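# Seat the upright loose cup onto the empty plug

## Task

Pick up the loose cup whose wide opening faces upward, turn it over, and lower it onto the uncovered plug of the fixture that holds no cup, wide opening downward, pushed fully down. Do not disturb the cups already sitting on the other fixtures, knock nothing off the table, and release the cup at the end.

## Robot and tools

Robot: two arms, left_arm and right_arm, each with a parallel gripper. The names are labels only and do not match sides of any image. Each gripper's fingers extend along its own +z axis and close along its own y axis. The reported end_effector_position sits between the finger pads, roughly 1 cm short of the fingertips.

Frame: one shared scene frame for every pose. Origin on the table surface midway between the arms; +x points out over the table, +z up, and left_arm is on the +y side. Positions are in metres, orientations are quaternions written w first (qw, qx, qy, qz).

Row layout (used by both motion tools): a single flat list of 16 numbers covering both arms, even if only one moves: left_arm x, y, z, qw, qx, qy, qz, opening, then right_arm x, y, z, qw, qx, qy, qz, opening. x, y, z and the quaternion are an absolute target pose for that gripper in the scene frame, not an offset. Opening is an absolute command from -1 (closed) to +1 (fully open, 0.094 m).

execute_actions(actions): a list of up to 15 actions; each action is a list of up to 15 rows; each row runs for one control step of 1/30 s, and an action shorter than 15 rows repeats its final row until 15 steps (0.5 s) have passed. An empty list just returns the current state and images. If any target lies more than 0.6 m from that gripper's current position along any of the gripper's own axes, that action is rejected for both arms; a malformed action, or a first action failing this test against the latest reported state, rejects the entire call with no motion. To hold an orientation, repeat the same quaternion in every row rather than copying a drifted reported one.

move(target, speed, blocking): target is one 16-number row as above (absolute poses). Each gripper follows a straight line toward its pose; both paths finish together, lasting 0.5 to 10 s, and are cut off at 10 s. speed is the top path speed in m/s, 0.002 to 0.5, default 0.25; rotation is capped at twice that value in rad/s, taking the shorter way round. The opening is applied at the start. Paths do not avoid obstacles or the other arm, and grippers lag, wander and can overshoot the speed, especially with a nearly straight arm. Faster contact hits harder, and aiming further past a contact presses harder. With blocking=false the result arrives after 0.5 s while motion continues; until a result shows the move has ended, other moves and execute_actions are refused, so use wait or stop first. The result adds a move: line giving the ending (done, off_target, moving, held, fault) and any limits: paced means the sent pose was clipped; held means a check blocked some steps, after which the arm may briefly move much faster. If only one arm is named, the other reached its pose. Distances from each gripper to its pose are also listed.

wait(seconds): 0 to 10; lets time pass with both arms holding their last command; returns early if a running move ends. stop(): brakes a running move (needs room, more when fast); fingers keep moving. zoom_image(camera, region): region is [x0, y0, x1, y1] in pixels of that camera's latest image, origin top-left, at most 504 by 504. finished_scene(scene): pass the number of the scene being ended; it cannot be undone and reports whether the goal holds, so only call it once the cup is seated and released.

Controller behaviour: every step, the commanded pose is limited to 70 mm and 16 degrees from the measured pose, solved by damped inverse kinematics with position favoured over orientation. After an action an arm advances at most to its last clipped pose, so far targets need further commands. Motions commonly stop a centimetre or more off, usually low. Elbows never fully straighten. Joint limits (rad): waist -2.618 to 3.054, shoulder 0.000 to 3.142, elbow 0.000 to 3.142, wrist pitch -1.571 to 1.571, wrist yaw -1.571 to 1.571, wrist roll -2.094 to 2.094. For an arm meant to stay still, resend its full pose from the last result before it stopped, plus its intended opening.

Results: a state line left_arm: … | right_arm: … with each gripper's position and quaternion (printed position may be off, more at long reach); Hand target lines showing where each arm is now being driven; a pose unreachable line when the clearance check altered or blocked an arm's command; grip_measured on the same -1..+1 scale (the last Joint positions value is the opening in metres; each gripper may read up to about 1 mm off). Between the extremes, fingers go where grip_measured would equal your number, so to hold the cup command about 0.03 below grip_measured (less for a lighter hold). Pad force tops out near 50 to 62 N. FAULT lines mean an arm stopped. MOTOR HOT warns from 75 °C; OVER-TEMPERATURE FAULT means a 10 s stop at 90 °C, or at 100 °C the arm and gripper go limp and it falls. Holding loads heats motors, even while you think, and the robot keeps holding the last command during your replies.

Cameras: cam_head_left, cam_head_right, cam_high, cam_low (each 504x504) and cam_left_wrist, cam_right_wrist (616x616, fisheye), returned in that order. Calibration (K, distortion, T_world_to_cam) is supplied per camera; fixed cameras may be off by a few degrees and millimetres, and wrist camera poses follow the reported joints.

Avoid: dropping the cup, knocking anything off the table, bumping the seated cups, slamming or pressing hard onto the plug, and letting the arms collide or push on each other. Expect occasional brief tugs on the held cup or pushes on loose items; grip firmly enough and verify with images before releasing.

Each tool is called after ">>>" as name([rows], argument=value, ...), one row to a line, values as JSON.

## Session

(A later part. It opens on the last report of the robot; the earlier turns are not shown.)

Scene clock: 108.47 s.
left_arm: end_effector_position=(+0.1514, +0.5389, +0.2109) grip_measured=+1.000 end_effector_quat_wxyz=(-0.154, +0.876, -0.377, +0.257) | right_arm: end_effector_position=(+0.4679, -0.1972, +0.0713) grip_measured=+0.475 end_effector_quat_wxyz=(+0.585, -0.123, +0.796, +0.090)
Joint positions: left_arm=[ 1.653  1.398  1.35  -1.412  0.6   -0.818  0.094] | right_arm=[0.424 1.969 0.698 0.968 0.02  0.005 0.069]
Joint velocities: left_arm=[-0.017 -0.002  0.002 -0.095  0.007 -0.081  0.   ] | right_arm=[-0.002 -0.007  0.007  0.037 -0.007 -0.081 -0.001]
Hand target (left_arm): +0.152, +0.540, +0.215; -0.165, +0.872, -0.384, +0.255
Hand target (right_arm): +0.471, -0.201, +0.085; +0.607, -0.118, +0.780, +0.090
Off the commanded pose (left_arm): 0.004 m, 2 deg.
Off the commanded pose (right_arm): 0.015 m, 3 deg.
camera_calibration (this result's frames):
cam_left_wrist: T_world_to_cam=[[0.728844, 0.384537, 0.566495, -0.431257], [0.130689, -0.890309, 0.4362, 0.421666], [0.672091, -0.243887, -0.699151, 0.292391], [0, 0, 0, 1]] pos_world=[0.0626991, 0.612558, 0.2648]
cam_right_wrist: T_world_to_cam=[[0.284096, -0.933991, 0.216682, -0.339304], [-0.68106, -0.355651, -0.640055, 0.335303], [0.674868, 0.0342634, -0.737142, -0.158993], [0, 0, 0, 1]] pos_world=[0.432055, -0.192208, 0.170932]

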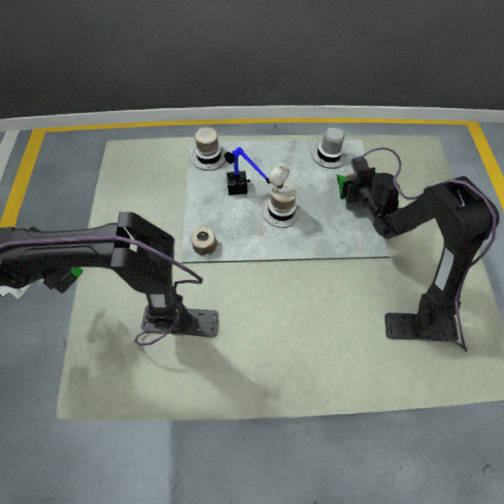

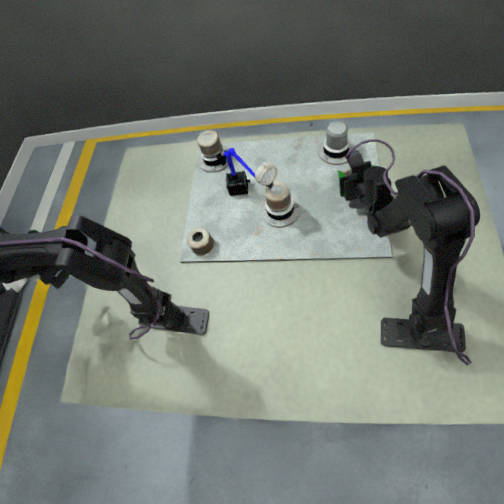

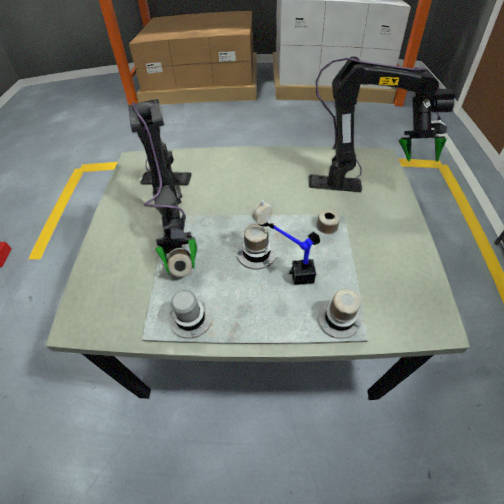

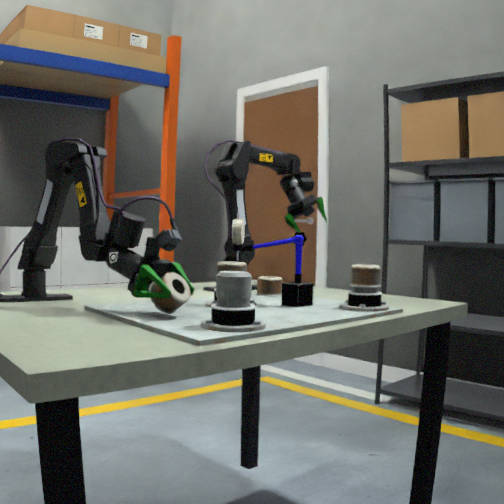

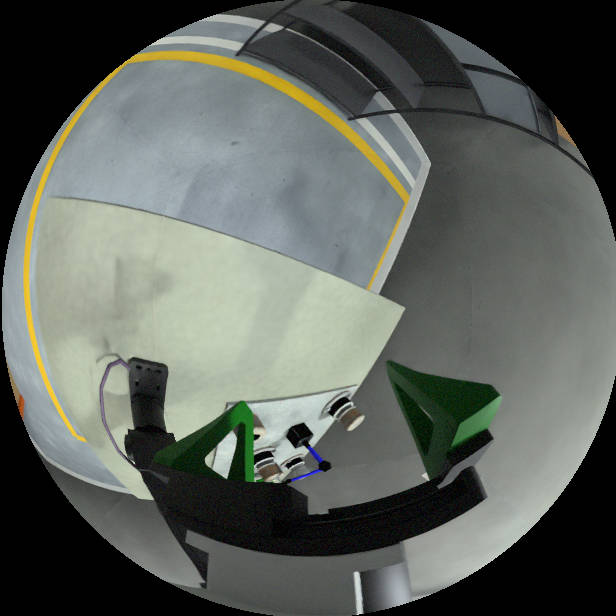

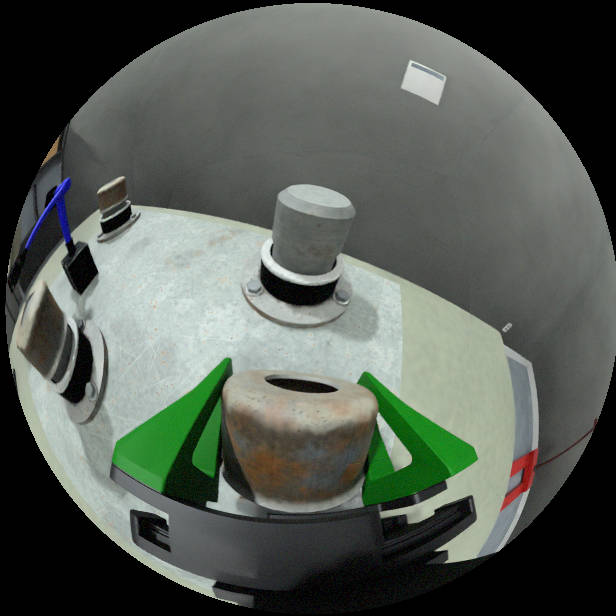

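>>> move(target=[0.152, 0.540, 0.215, -0.165, 0.872, -0.384, 0.255, 1, 0.471, -0.201, 0.073, 0.608, -0.118, 0.780, 0.091, 0.465], speed=0.05)

>>> move(target=[0.152, 0.540, 0.215, -0.165, 0.872, -0.384, 0.255, 1, 0.432, -0.213, 0.066, 0.608, -0.118, 0.780, 0.091, 0.465], speed=0.05)

Scene clock: 110.57 s.
left_arm: end_effector_position=(+0.1514, +0.5389, +0.2109) grip_measured=+1.000 end_effector_quat_wxyz=(-0.154, +0.876, -0.377, +0.257) | right_arm: end_effector_position=(+0.4699, -0.1966, +0.0649) grip_measured=+0.475 end_effector_quat_wxyz=(+0.591, -0.122, +0.792, +0.091)
Joint positions: left_arm=[ 1.653  1.398  1.35  -1.412  0.6   -0.818  0.094] | right_arm=[0.424 2.013 0.698 1.027 0.02  0.005 0.069]
Joint velocities: left_arm=[ 0.007  0.002 -0.017  0.022 -0.066  0.022  0.   ] | right_arm=[ 0.012  0.027  0.002  0.051 -0.022 -0.022 -0.001]
Hand target (left_arm): +0.152, +0.540, +0.215; -0.165, +0.872, -0.384, +0.255
Hand target (right_arm): +0.471, -0.201, +0.073; +0.607, -0.118, +0.780, +0.090
Off the commanded pose (left_arm): 0.004 m, 2 deg.
Off the commanded pose (right_arm): 0.009 m, 2 deg.
move: done
camera_calibration (this result's frames):
cam_left_wrist: T_world_to_cam=[[0.728844, 0.384537, 0.566495, -0.431257], [0.130689, -0.890309, 0.4362, 0.421666], [0.672091, -0.243887, -0.699151, 0.292391], [0, 0, 0, 1]] pos_world=[0.0626991, 0.612558, 0.2648]
cam_right_wrist: T_world_to_cam=[[0.28089, -0.935079, 0.216167, -0.336527], [-0.671493, -0.352403, -0.651851, 0.329702], [0.68571, 0.0379441, -0.726885, -0.170099], [0, 0, 0, 1]] pos_world=[0.432558, -0.192037, 0.16402]

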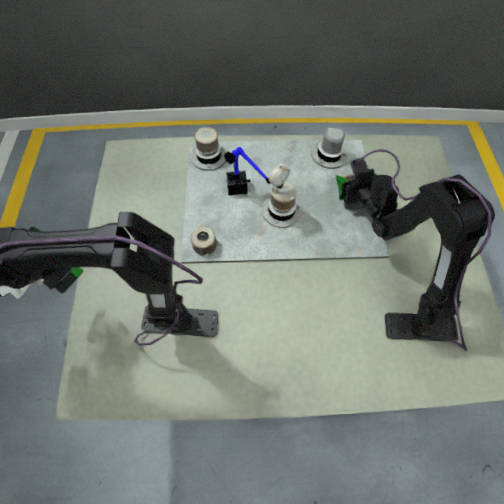

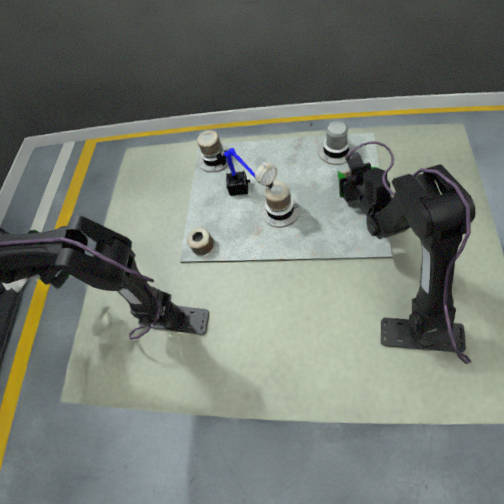

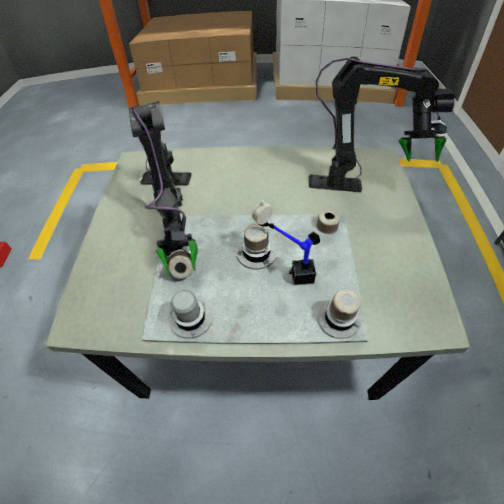

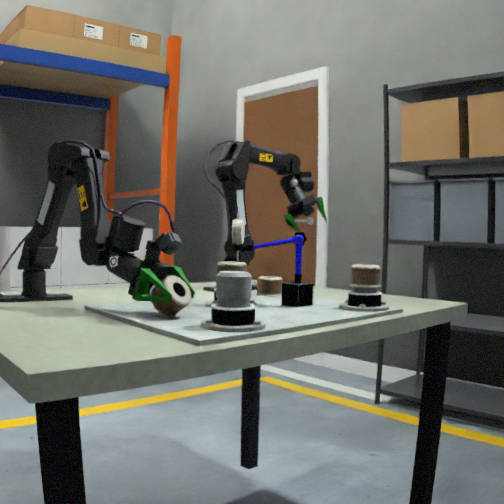

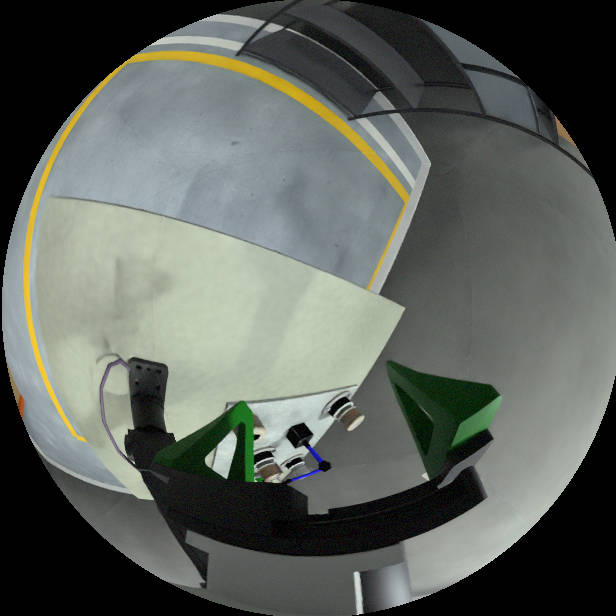

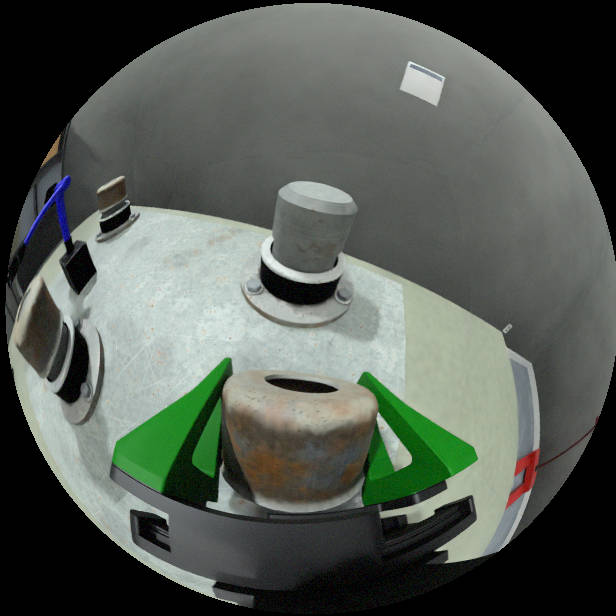

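Scene clock: 111.70 s.
left_arm: end_effector_position=(+0.1514, +0.5389, +0.2109) grip_measured=+1.000 end_effector_quat_wxyz=(-0.154, +0.876, -0.377, +0.257) | right_arm: end_effector_position=(+0.4372, -0.2077, +0.0642) grip_measured=+0.475 end_effector_quat_wxyz=(+0.607, -0.120, +0.780, +0.094)
Joint positions: left_arm=[ 1.653  1.398  1.35  -1.412  0.6   -0.819  0.094] | right_arm=[0.424 1.983 0.537 1.199 0.02  0.005 0.069]
Joint velocities: left_arm=[-0.002  0.007 -0.002 -0.007  0.007 -0.007  0.   ] | right_arm=[-0.002  0.017 -0.012  0.037 -0.037 -0.022 -0.001]
Hand target (left_arm): +0.152, +0.540, +0.215; -0.165, +0.872, -0.384, +0.255
Hand target (right_arm): +0.432, -0.213, +0.066; +0.608, -0.118, +0.780, +0.091
Off the commanded pose (left_arm): 0.004 m, 2 deg.
Off the commanded pose (right_arm): 0.008 m, 0 deg.
move: done
camera_calibration (this result's frames):
cam_left_wrist: T_world_to_cam=[[0.728707, 0.384888, 0.566433, -0.431413], [0.130954, -0.890174, 0.436396, 0.421512], [0.672188, -0.243828, -0.699079, 0.292329], [0, 0, 0, 1]] pos_world=[0.0626745, 0.612542, 0.264782]
cam_right_wrist: T_world_to_cam=[[0.272565, -0.937905, 0.214574, -0.334418], [-0.645714, -0.343651, -0.681878, 0.295862], [0.713275, 0.0473026, -0.699286, -0.159643], [0, 0, 0, 1]] pos_world=[0.396063, -0.204428, 0.161863]

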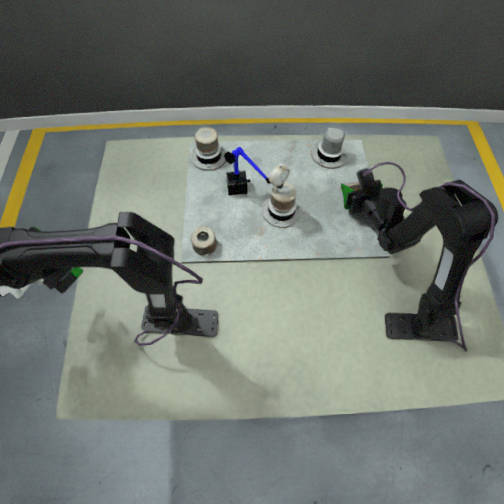

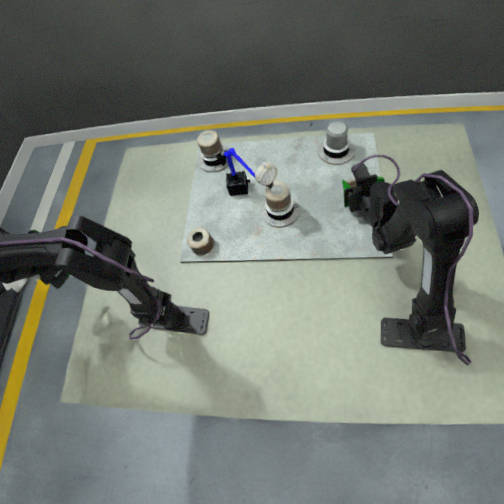

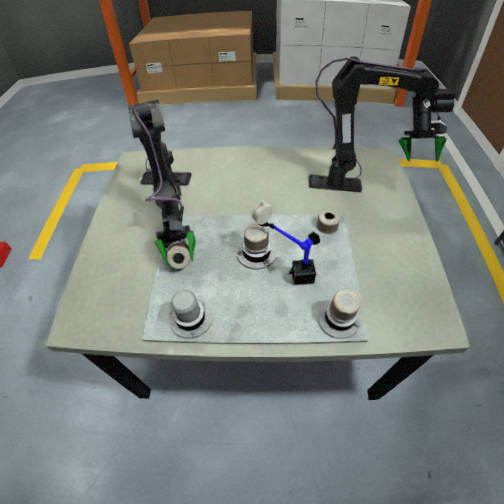

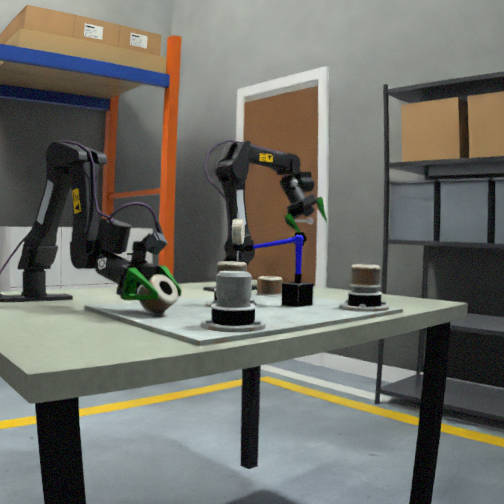

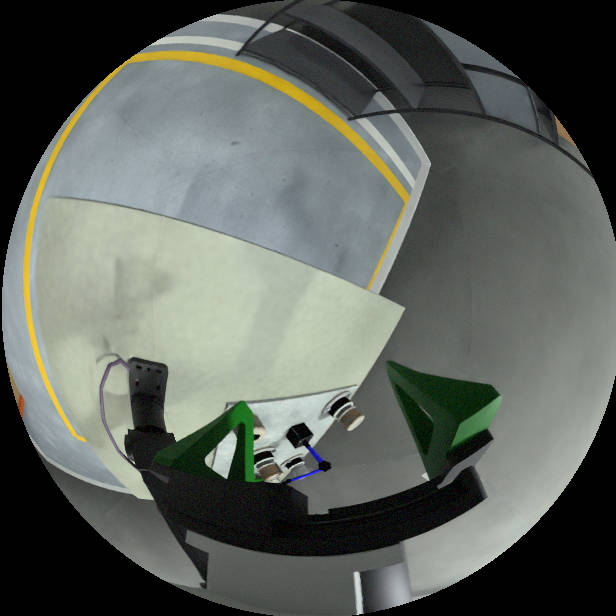

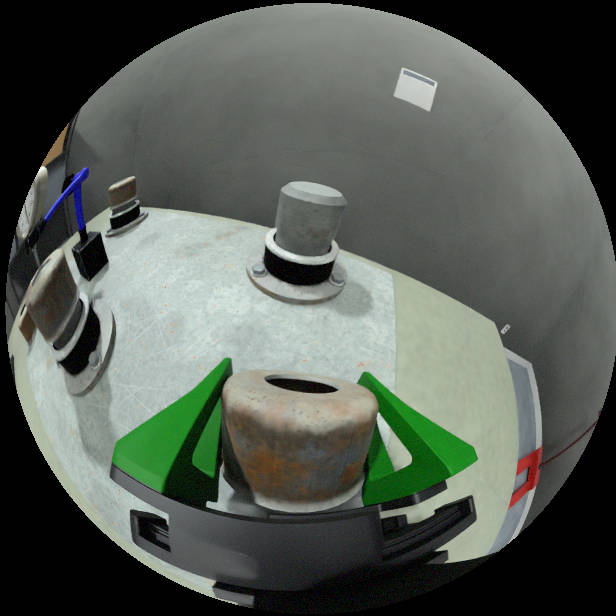

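>>> move(target=[0.152, 0.540, 0.215, -0.165, 0.872, -0.384, 0.255, 1, 0.385, -0.19, 0.066, 0.3206, -0.1646, 0.9311, 0.0567, 0.40], speed=0.25)

Scene clock: 115.43 s.
left_arm: end_effector_position=(+0.1514, +0.5389, +0.2109) grip_measured=+1.000 end_effector_quat_wxyz=(-0.154, +0.876, -0.377, +0.257) | right_arm: end_effector_position=(+0.3671, -0.2010, +0.0407) grip_measured=+0.469 end_effector_quat_wxyz=(+0.283, -0.166, +0.943, +0.053)
Joint positions: left_arm=[ 1.653  1.398  1.35  -1.412  0.6   -0.819  0.094] | right_arm=[ 0.499  1.656  0.858 -0.189  0.024  0.047  0.069]
Joint velocities: left_arm=[ 0.002  0.017  0.002 -0.037  0.022 -0.051  0.   ] | right_arm=[ 0.002 -0.002 -0.007 -0.051 -0.037 -0.007 -0.   ]
Hand target (left_arm): +0.152, +0.540, +0.215; -0.165, +0.872, -0.384, +0.255
Hand target (right_arm): +0.383, -0.191, +0.067; +0.320, -0.162, +0.931, +0.062
Off the commanded pose (left_arm): 0.004 m, 2 deg.
Off the commanded pose (right_arm): 0.033 m, 5 deg.
move: off_target (right_arm)
camera_calibration (this result's frames):
cam_left_wrist: T_world_to_cam=[[0.728707, 0.384888, 0.566433, -0.431413], [0.130954, -0.890174, 0.436396, 0.421512], [0.672188, -0.243828, -0.699079, 0.292329], [0, 0, 0, 1]] pos_world=[0.0626745, 0.612542, 0.264782]
cam_right_wrist: T_world_to_cam=[[0.454974, -0.87446, 0.16828, -0.356337], [-0.885392, -0.464432, -0.0195938, 0.27364], [0.0952884, -0.140079, -0.985545, 0.0745149], [0, 0, 0, 1]] pos_world=[0.397302, -0.174078, 0.138764]

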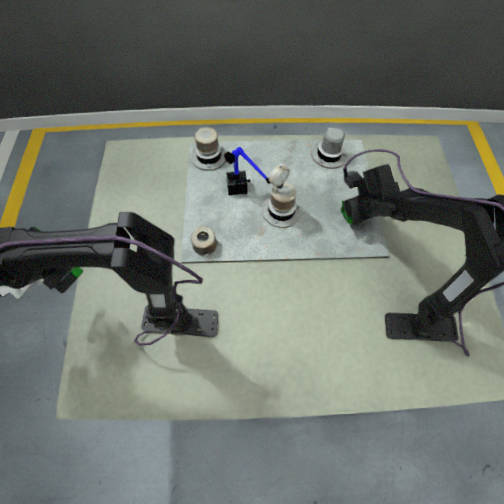

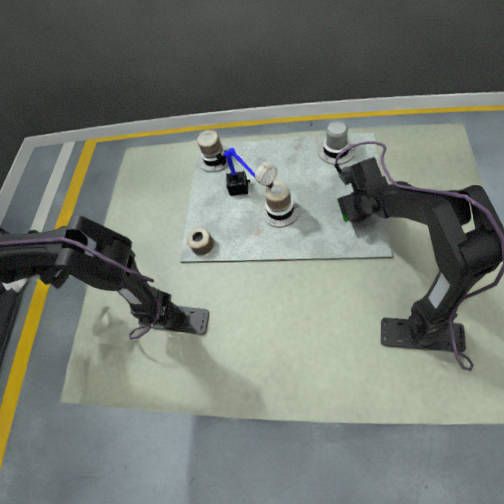

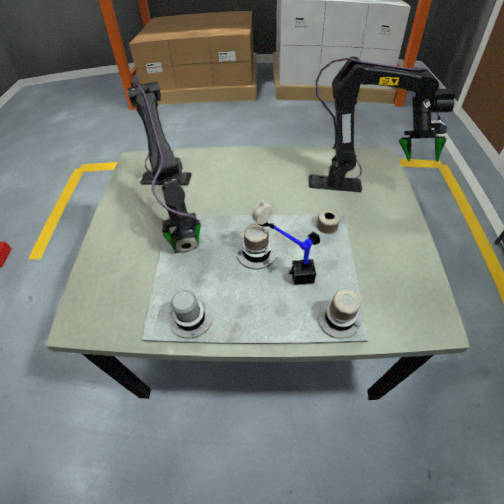

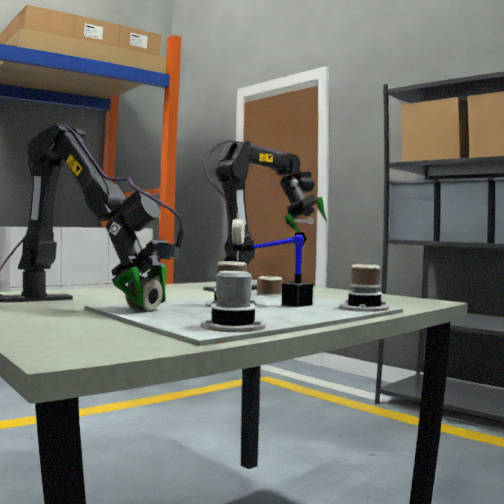

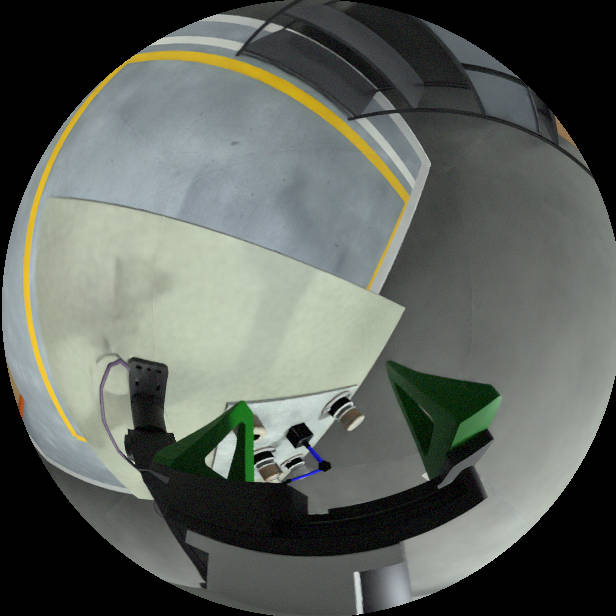

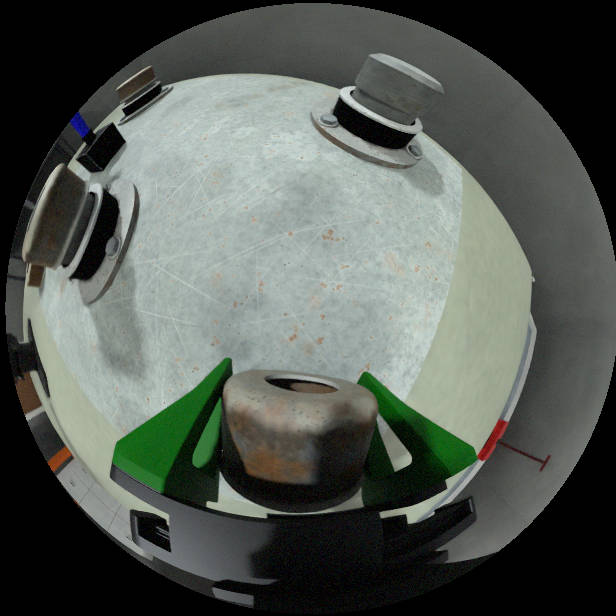

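>>> zoom_image(camera="cam_low", region=[80, 230, 240, 330])

Region (80, 230, 240, 330) of cam_low's 504x504 image, scaled by 3.150, with more detail than that image has; it fills the top 315 rows of this view, and the rest is white.

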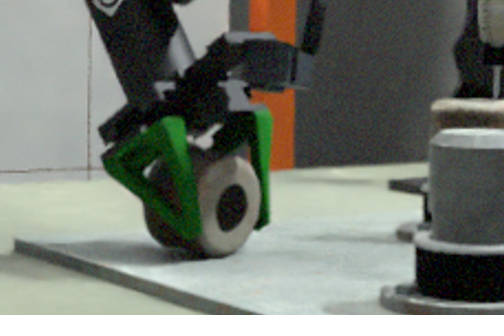

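>>> execute_actions([
  [[0.152, 0.540, 0.215, -0.165, 0.872, -0.384, 0.255, 1, 0.375, -0.196, 0.055, 0.300, -0.164, 0.938, 0.057, 0.70]],
])

>>> move(target=[0.152, 0.540, 0.215, -0.165, 0.872, -0.384, 0.255, 1, 0.361, -0.2035, 0.052, -0.1371, -0.1724, 0.9752, -0.0242, 0.70], speed=0.3)

Scene clock: 118.47 s.
left_arm: end_effector_position=(+0.1514, +0.5389, +0.2109) grip_measured=+1.000 end_effector_quat_wxyz=(-0.154, +0.876, -0.377, +0.257) | right_arm: end_effector_position=(+0.3669, -0.2011, +0.0406) grip_measured=+0.697 end_effector_quat_wxyz=(+0.283, -0.166, +0.943, +0.053)
Joint positions: left_arm=[ 1.653  1.398  1.35  -1.412  0.6   -0.818  0.094] | right_arm=[ 0.499  1.656  0.858 -0.19   0.024  0.048  0.08 ]
Joint velocities: left_arm=[-0.007  0.002  0.002  0.022  0.081  0.007  0.   ] | right_arm=[ 0.012  0.007 -0.022 -0.051  0.022  0.022  0.001]
Hand target (left_arm): +0.152, +0.540, +0.215; -0.165, +0.872, -0.384, +0.255
Hand target (right_arm): +0.375, -0.196, +0.055; +0.300, -0.164, +0.938, +0.057
Off the commanded pose (left_arm): 0.004 m, 2 deg.
Off the commanded pose (right_arm): 0.017 m, 2 deg.
camera_calibration (this result's frames):
cam_left_wrist: T_world_to_cam=[[0.728844, 0.384537, 0.566495, -0.431257], [0.130689, -0.890309, 0.4362, 0.421666], [0.672091, -0.243887, -0.699151, 0.292391], [0, 0, 0, 1]] pos_world=[0.0626991, 0.612558, 0.2648]
cam_right_wrist: T_world_to_cam=[[0.454885, -0.874563, 0.167987, -0.356269], [-0.885561, -0.464155, -0.0184792, 0.273473], [0.0941331, -0.140357, -0.985616, 0.0747394], [0, 0, 0, 1]] pos_world=[0.397202, -0.174156, 0.138566]

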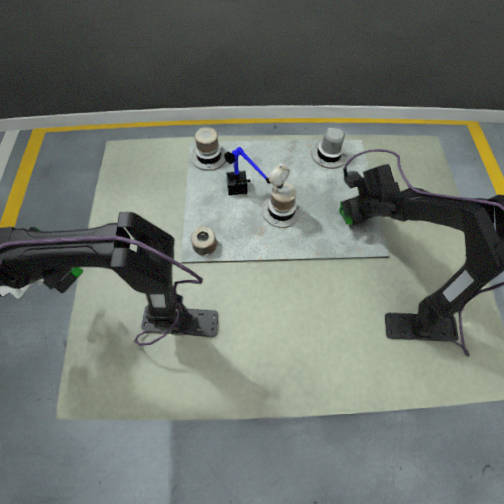

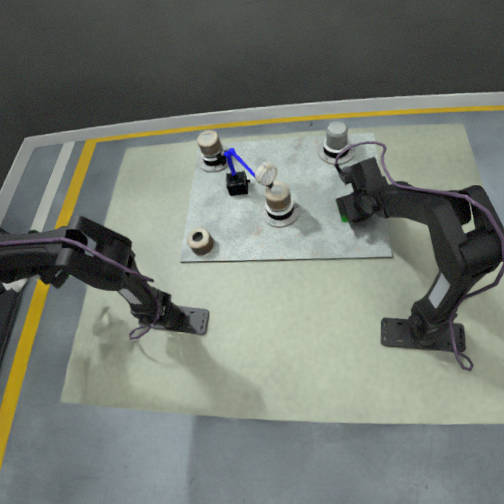

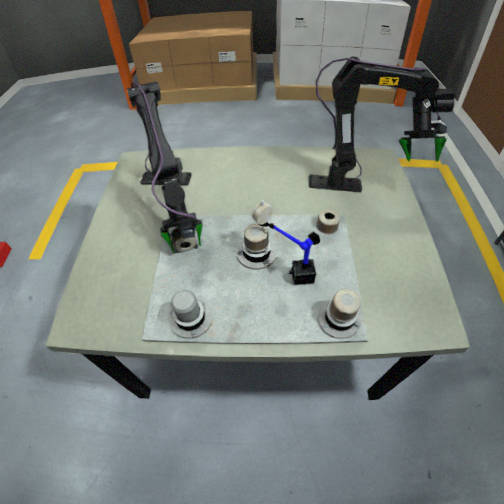

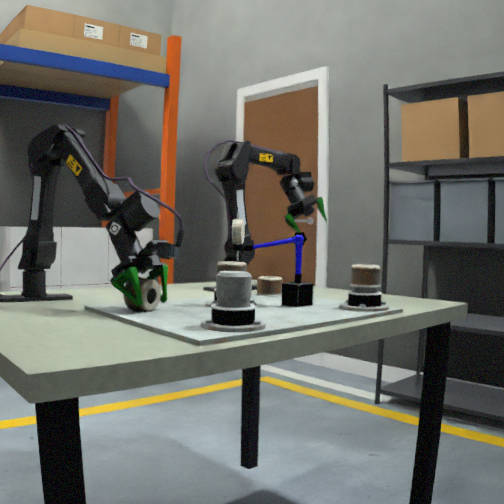

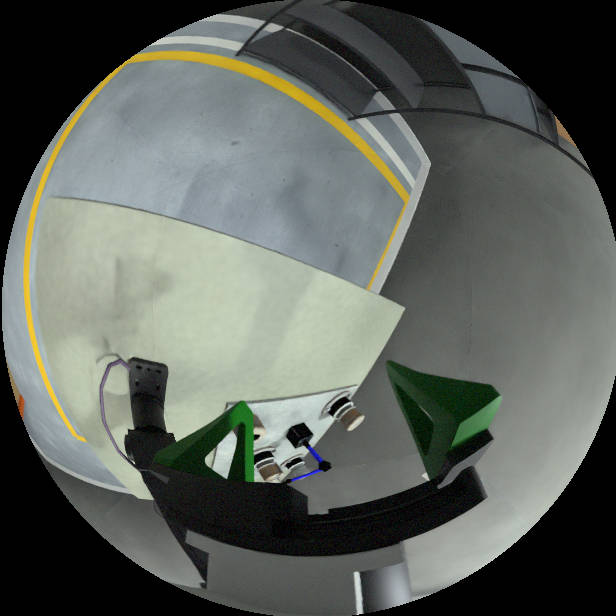

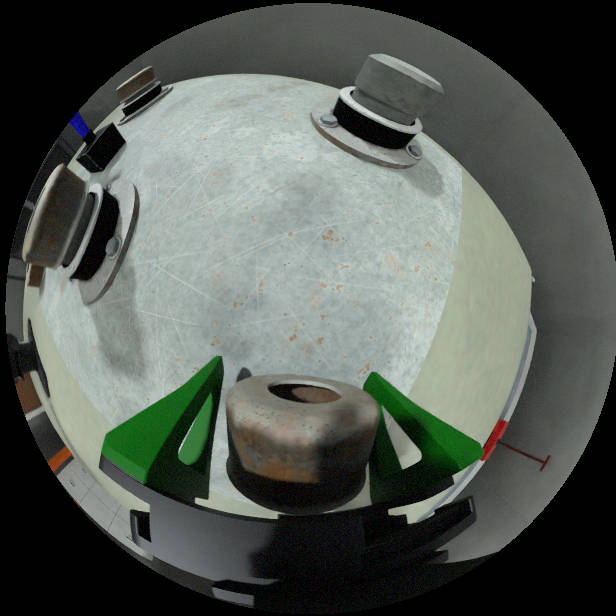

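Scene clock: 120.67 s.
left_arm: end_effector_position=(+0.1514, +0.5389, +0.2109) grip_measured=+1.000 end_effector_quat_wxyz=(-0.154, +0.876, -0.377, +0.257) | right_arm: end_effector_position=(+0.3545, -0.2051, +0.0457) grip_measured=+0.697 end_effector_quat_wxyz=(-0.147, -0.168, +0.974, -0.028)
Joint positions: left_arm=[ 1.653  1.398  1.35  -1.412  0.6   -0.819  0.094] | right_arm=[ 0.487  2.337  1.994 -1.528 -0.009  0.047  0.08 ]
Joint velocities: left_arm=[-0.022 -0.002 -0.002 -0.022  0.007  0.051  0.   ] | right_arm=[-0.002  0.002 -0.017 -0.051 -0.037 -0.007  0.   ]
Hand target (left_arm): +0.152, +0.540, +0.215; -0.165, +0.872, -0.384, +0.255
Hand target (right_arm): +0.361, -0.204, +0.053; -0.138, -0.167, +0.976, -0.019
Off the commanded pose (left_arm): 0.004 m, 2 deg.
Off the commanded pose (right_arm): 0.009 m, 1 deg.
move: done
camera_calibration (this result's frames):
cam_left_wrist: T_world_to_cam=[[0.728707, 0.384888, 0.566433, -0.431413], [0.130954, -0.890174, 0.436396, 0.421512], [0.672188, -0.243828, -0.699079, 0.292329], [0, 0, 0, 1]] pos_world=[0.0626745, 0.612542, 0.264782]
cam_right_wrist: T_world_to_cam=[[0.531458, -0.846911, 0.0171258, -0.369594], [-0.561379, -0.336995, 0.755836, 0.136478], [-0.634355, -0.411309, -0.654537, 0.267875], [0, 0, 0, 1]] pos_world=[0.442968, -0.156842, 0.0785084]

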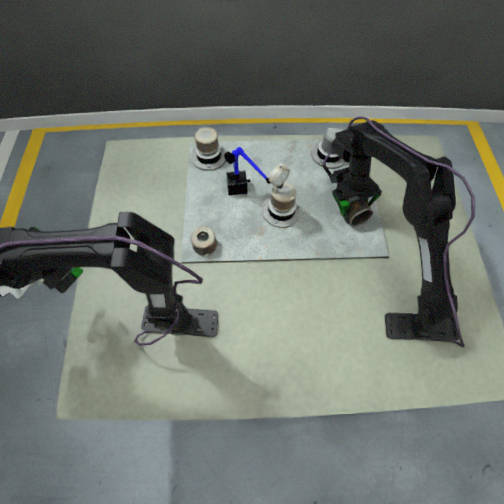

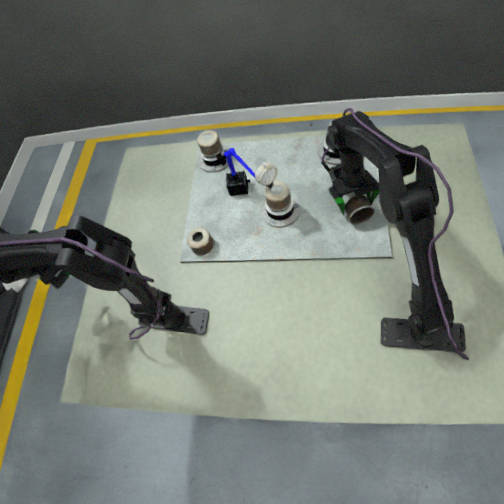

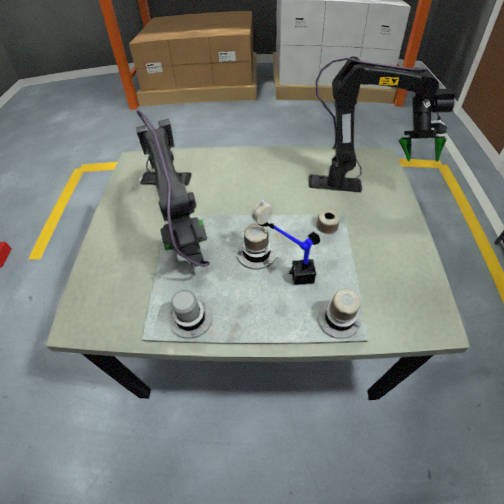

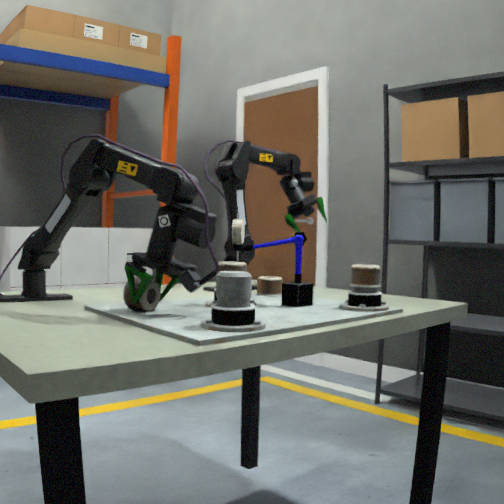

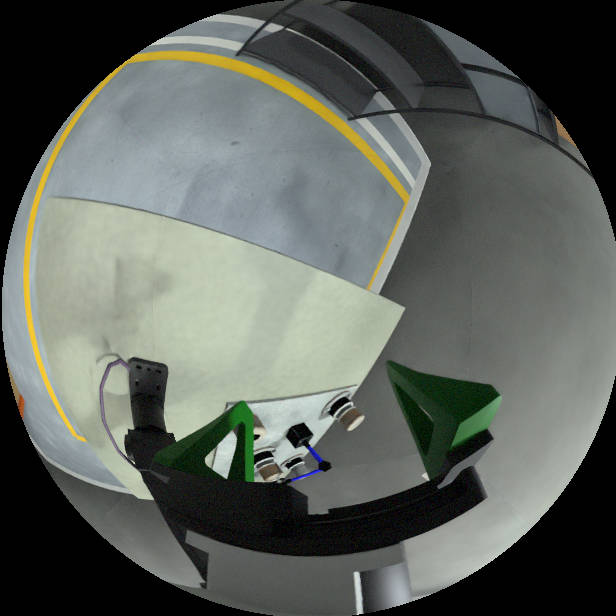

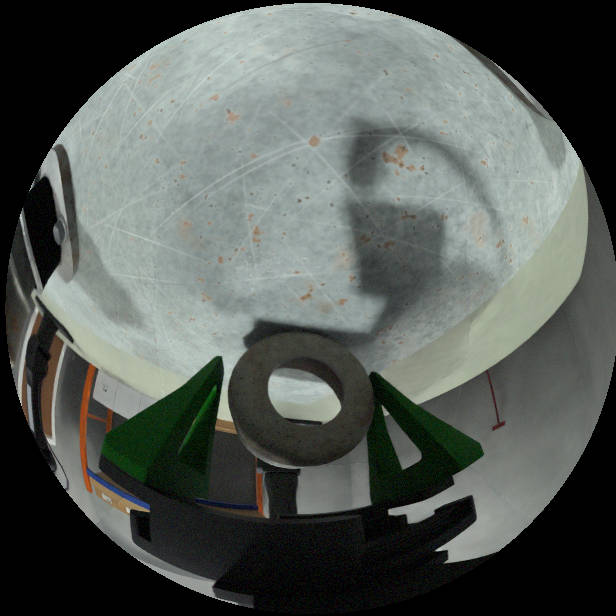

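>>> zoom_image(camera="cam_head_left", region=[300, 150, 420, 250])

>>> zoom_image(camera="cam_low", region=[80, 230, 240, 330])

Region (300, 150, 420, 250) of cam_head_left's 504x504 image, scaled by 4.200, with more detail than that image has.

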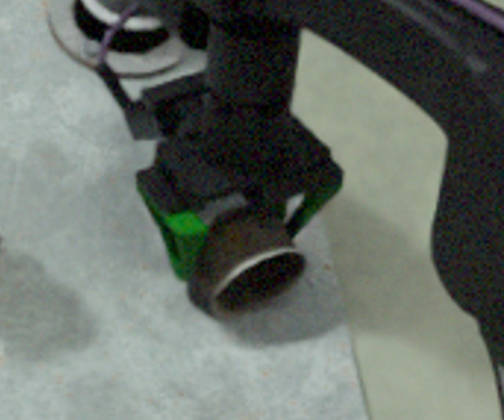

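Region (80, 230, 240, 330) of cam_low's 504x504 image, scaled by 3.150, with more detail than that image has; it fills the top 315 rows of this view, and the rest is white.

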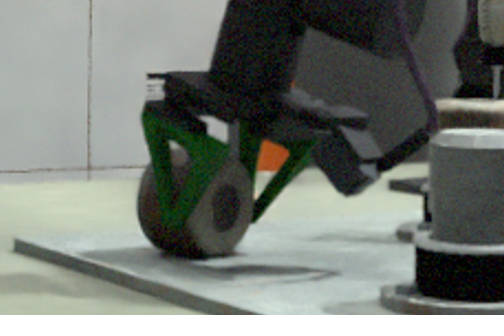

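>>> move(target=[0.152, 0.540, 0.215, -0.165, 0.872, -0.384, 0.255, 1, 0.343, -0.210, 0.048, -0.1371, -0.1724, 0.9752, -0.0242, 0.70], speed=0.1)

Scene clock: 122.97 s.
left_arm: end_effector_position=(+0.1514, +0.5389, +0.2109) grip_measured=+1.000 end_effector_quat_wxyz=(-0.154, +0.876, -0.377, +0.257) | right_arm: end_effector_position=(+0.3439, -0.2095, +0.0447) grip_measured=+0.697 end_effector_quat_wxyz=(-0.144, -0.169, +0.975, -0.027)
Joint positions: left_arm=[ 1.653  1.398  1.35  -1.412  0.6   -0.818  0.094] | right_arm=[ 0.487  2.278  1.892 -1.479 -0.009  0.045  0.08 ]
Joint velocities: left_arm=[ 0.002 -0.012 -0.012  0.022  0.022 -0.007  0.   ] | right_arm=[-0.007 -0.007  0.002  0.037  0.022 -0.051  0.   ]
Hand target (left_arm): +0.152, +0.540, +0.215; -0.165, +0.872, -0.384, +0.255
Hand target (right_arm): +0.343, -0.210, +0.048; -0.137, -0.173, +0.975, -0.024
Off the commanded pose (left_arm): 0.004 m, 2 deg.
Off the commanded pose (right_arm): 0.003 m, 1 deg.
move: done
camera_calibration (this result's frames):
cam_left_wrist: T_world_to_cam=[[0.728844, 0.384537, 0.566495, -0.431257], [0.130689, -0.890309, 0.4362, 0.421666], [0.672091, -0.243887, -0.699151, 0.292391], [0, 0, 0, 1]] pos_world=[0.0626991, 0.612558, 0.2648]
cam_right_wrist: T_world_to_cam=[[0.533216, -0.845798, 0.0175075, -0.368037], [-0.564714, -0.340451, 0.751792, 0.13039], [-0.629904, -0.410755, -0.659168, 0.257601], [0, 0, 0, 1]] pos_world=[0.43214, -0.161083, 0.0782197]

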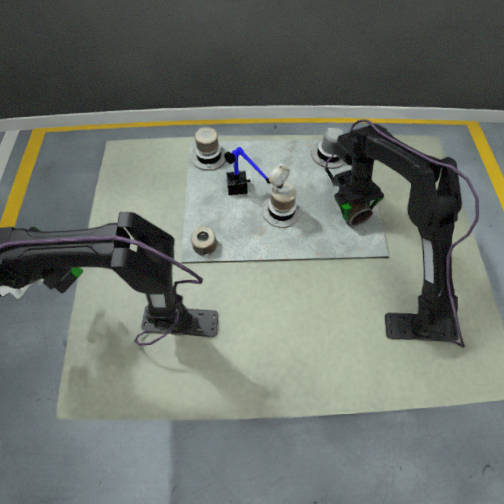

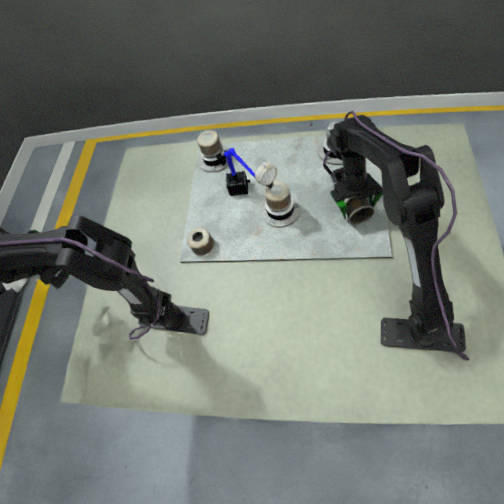

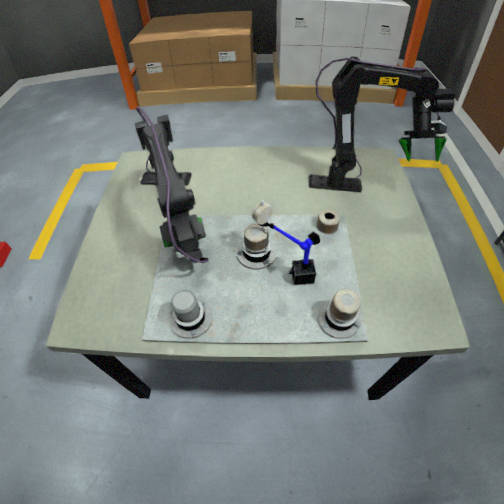

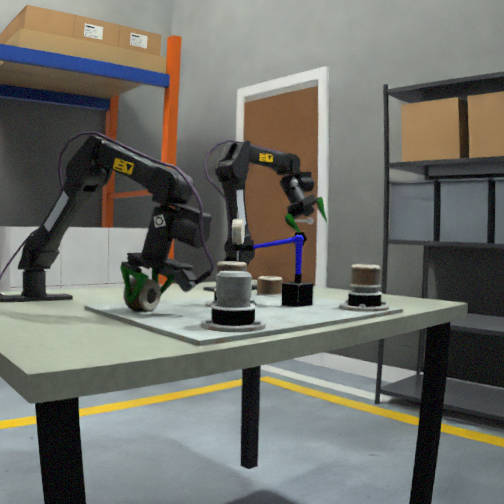

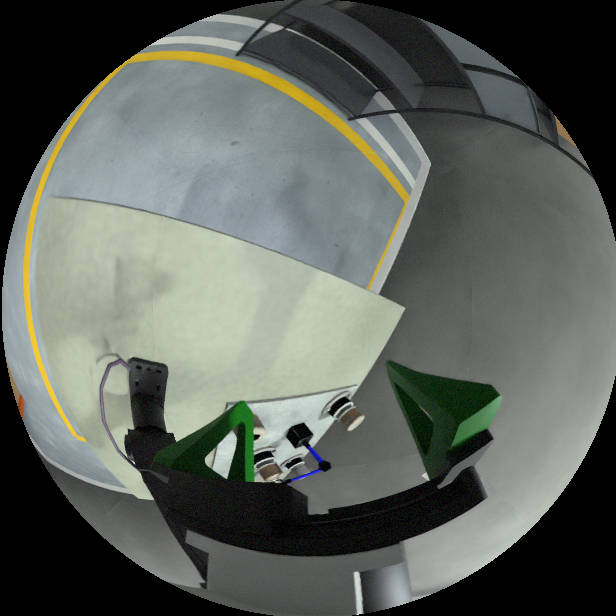

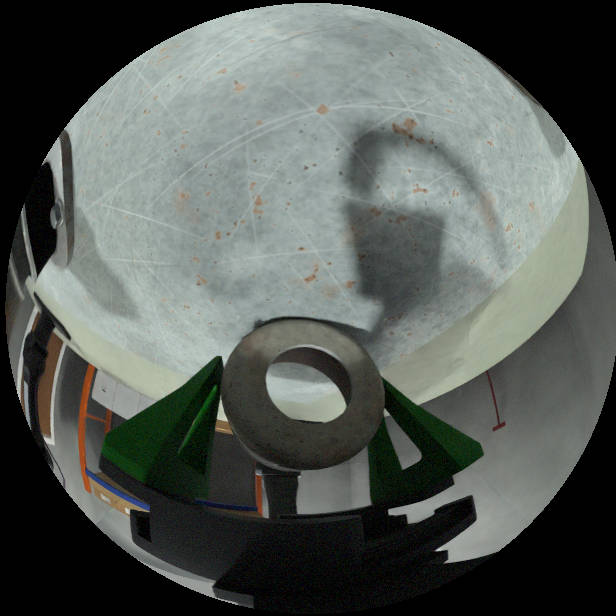

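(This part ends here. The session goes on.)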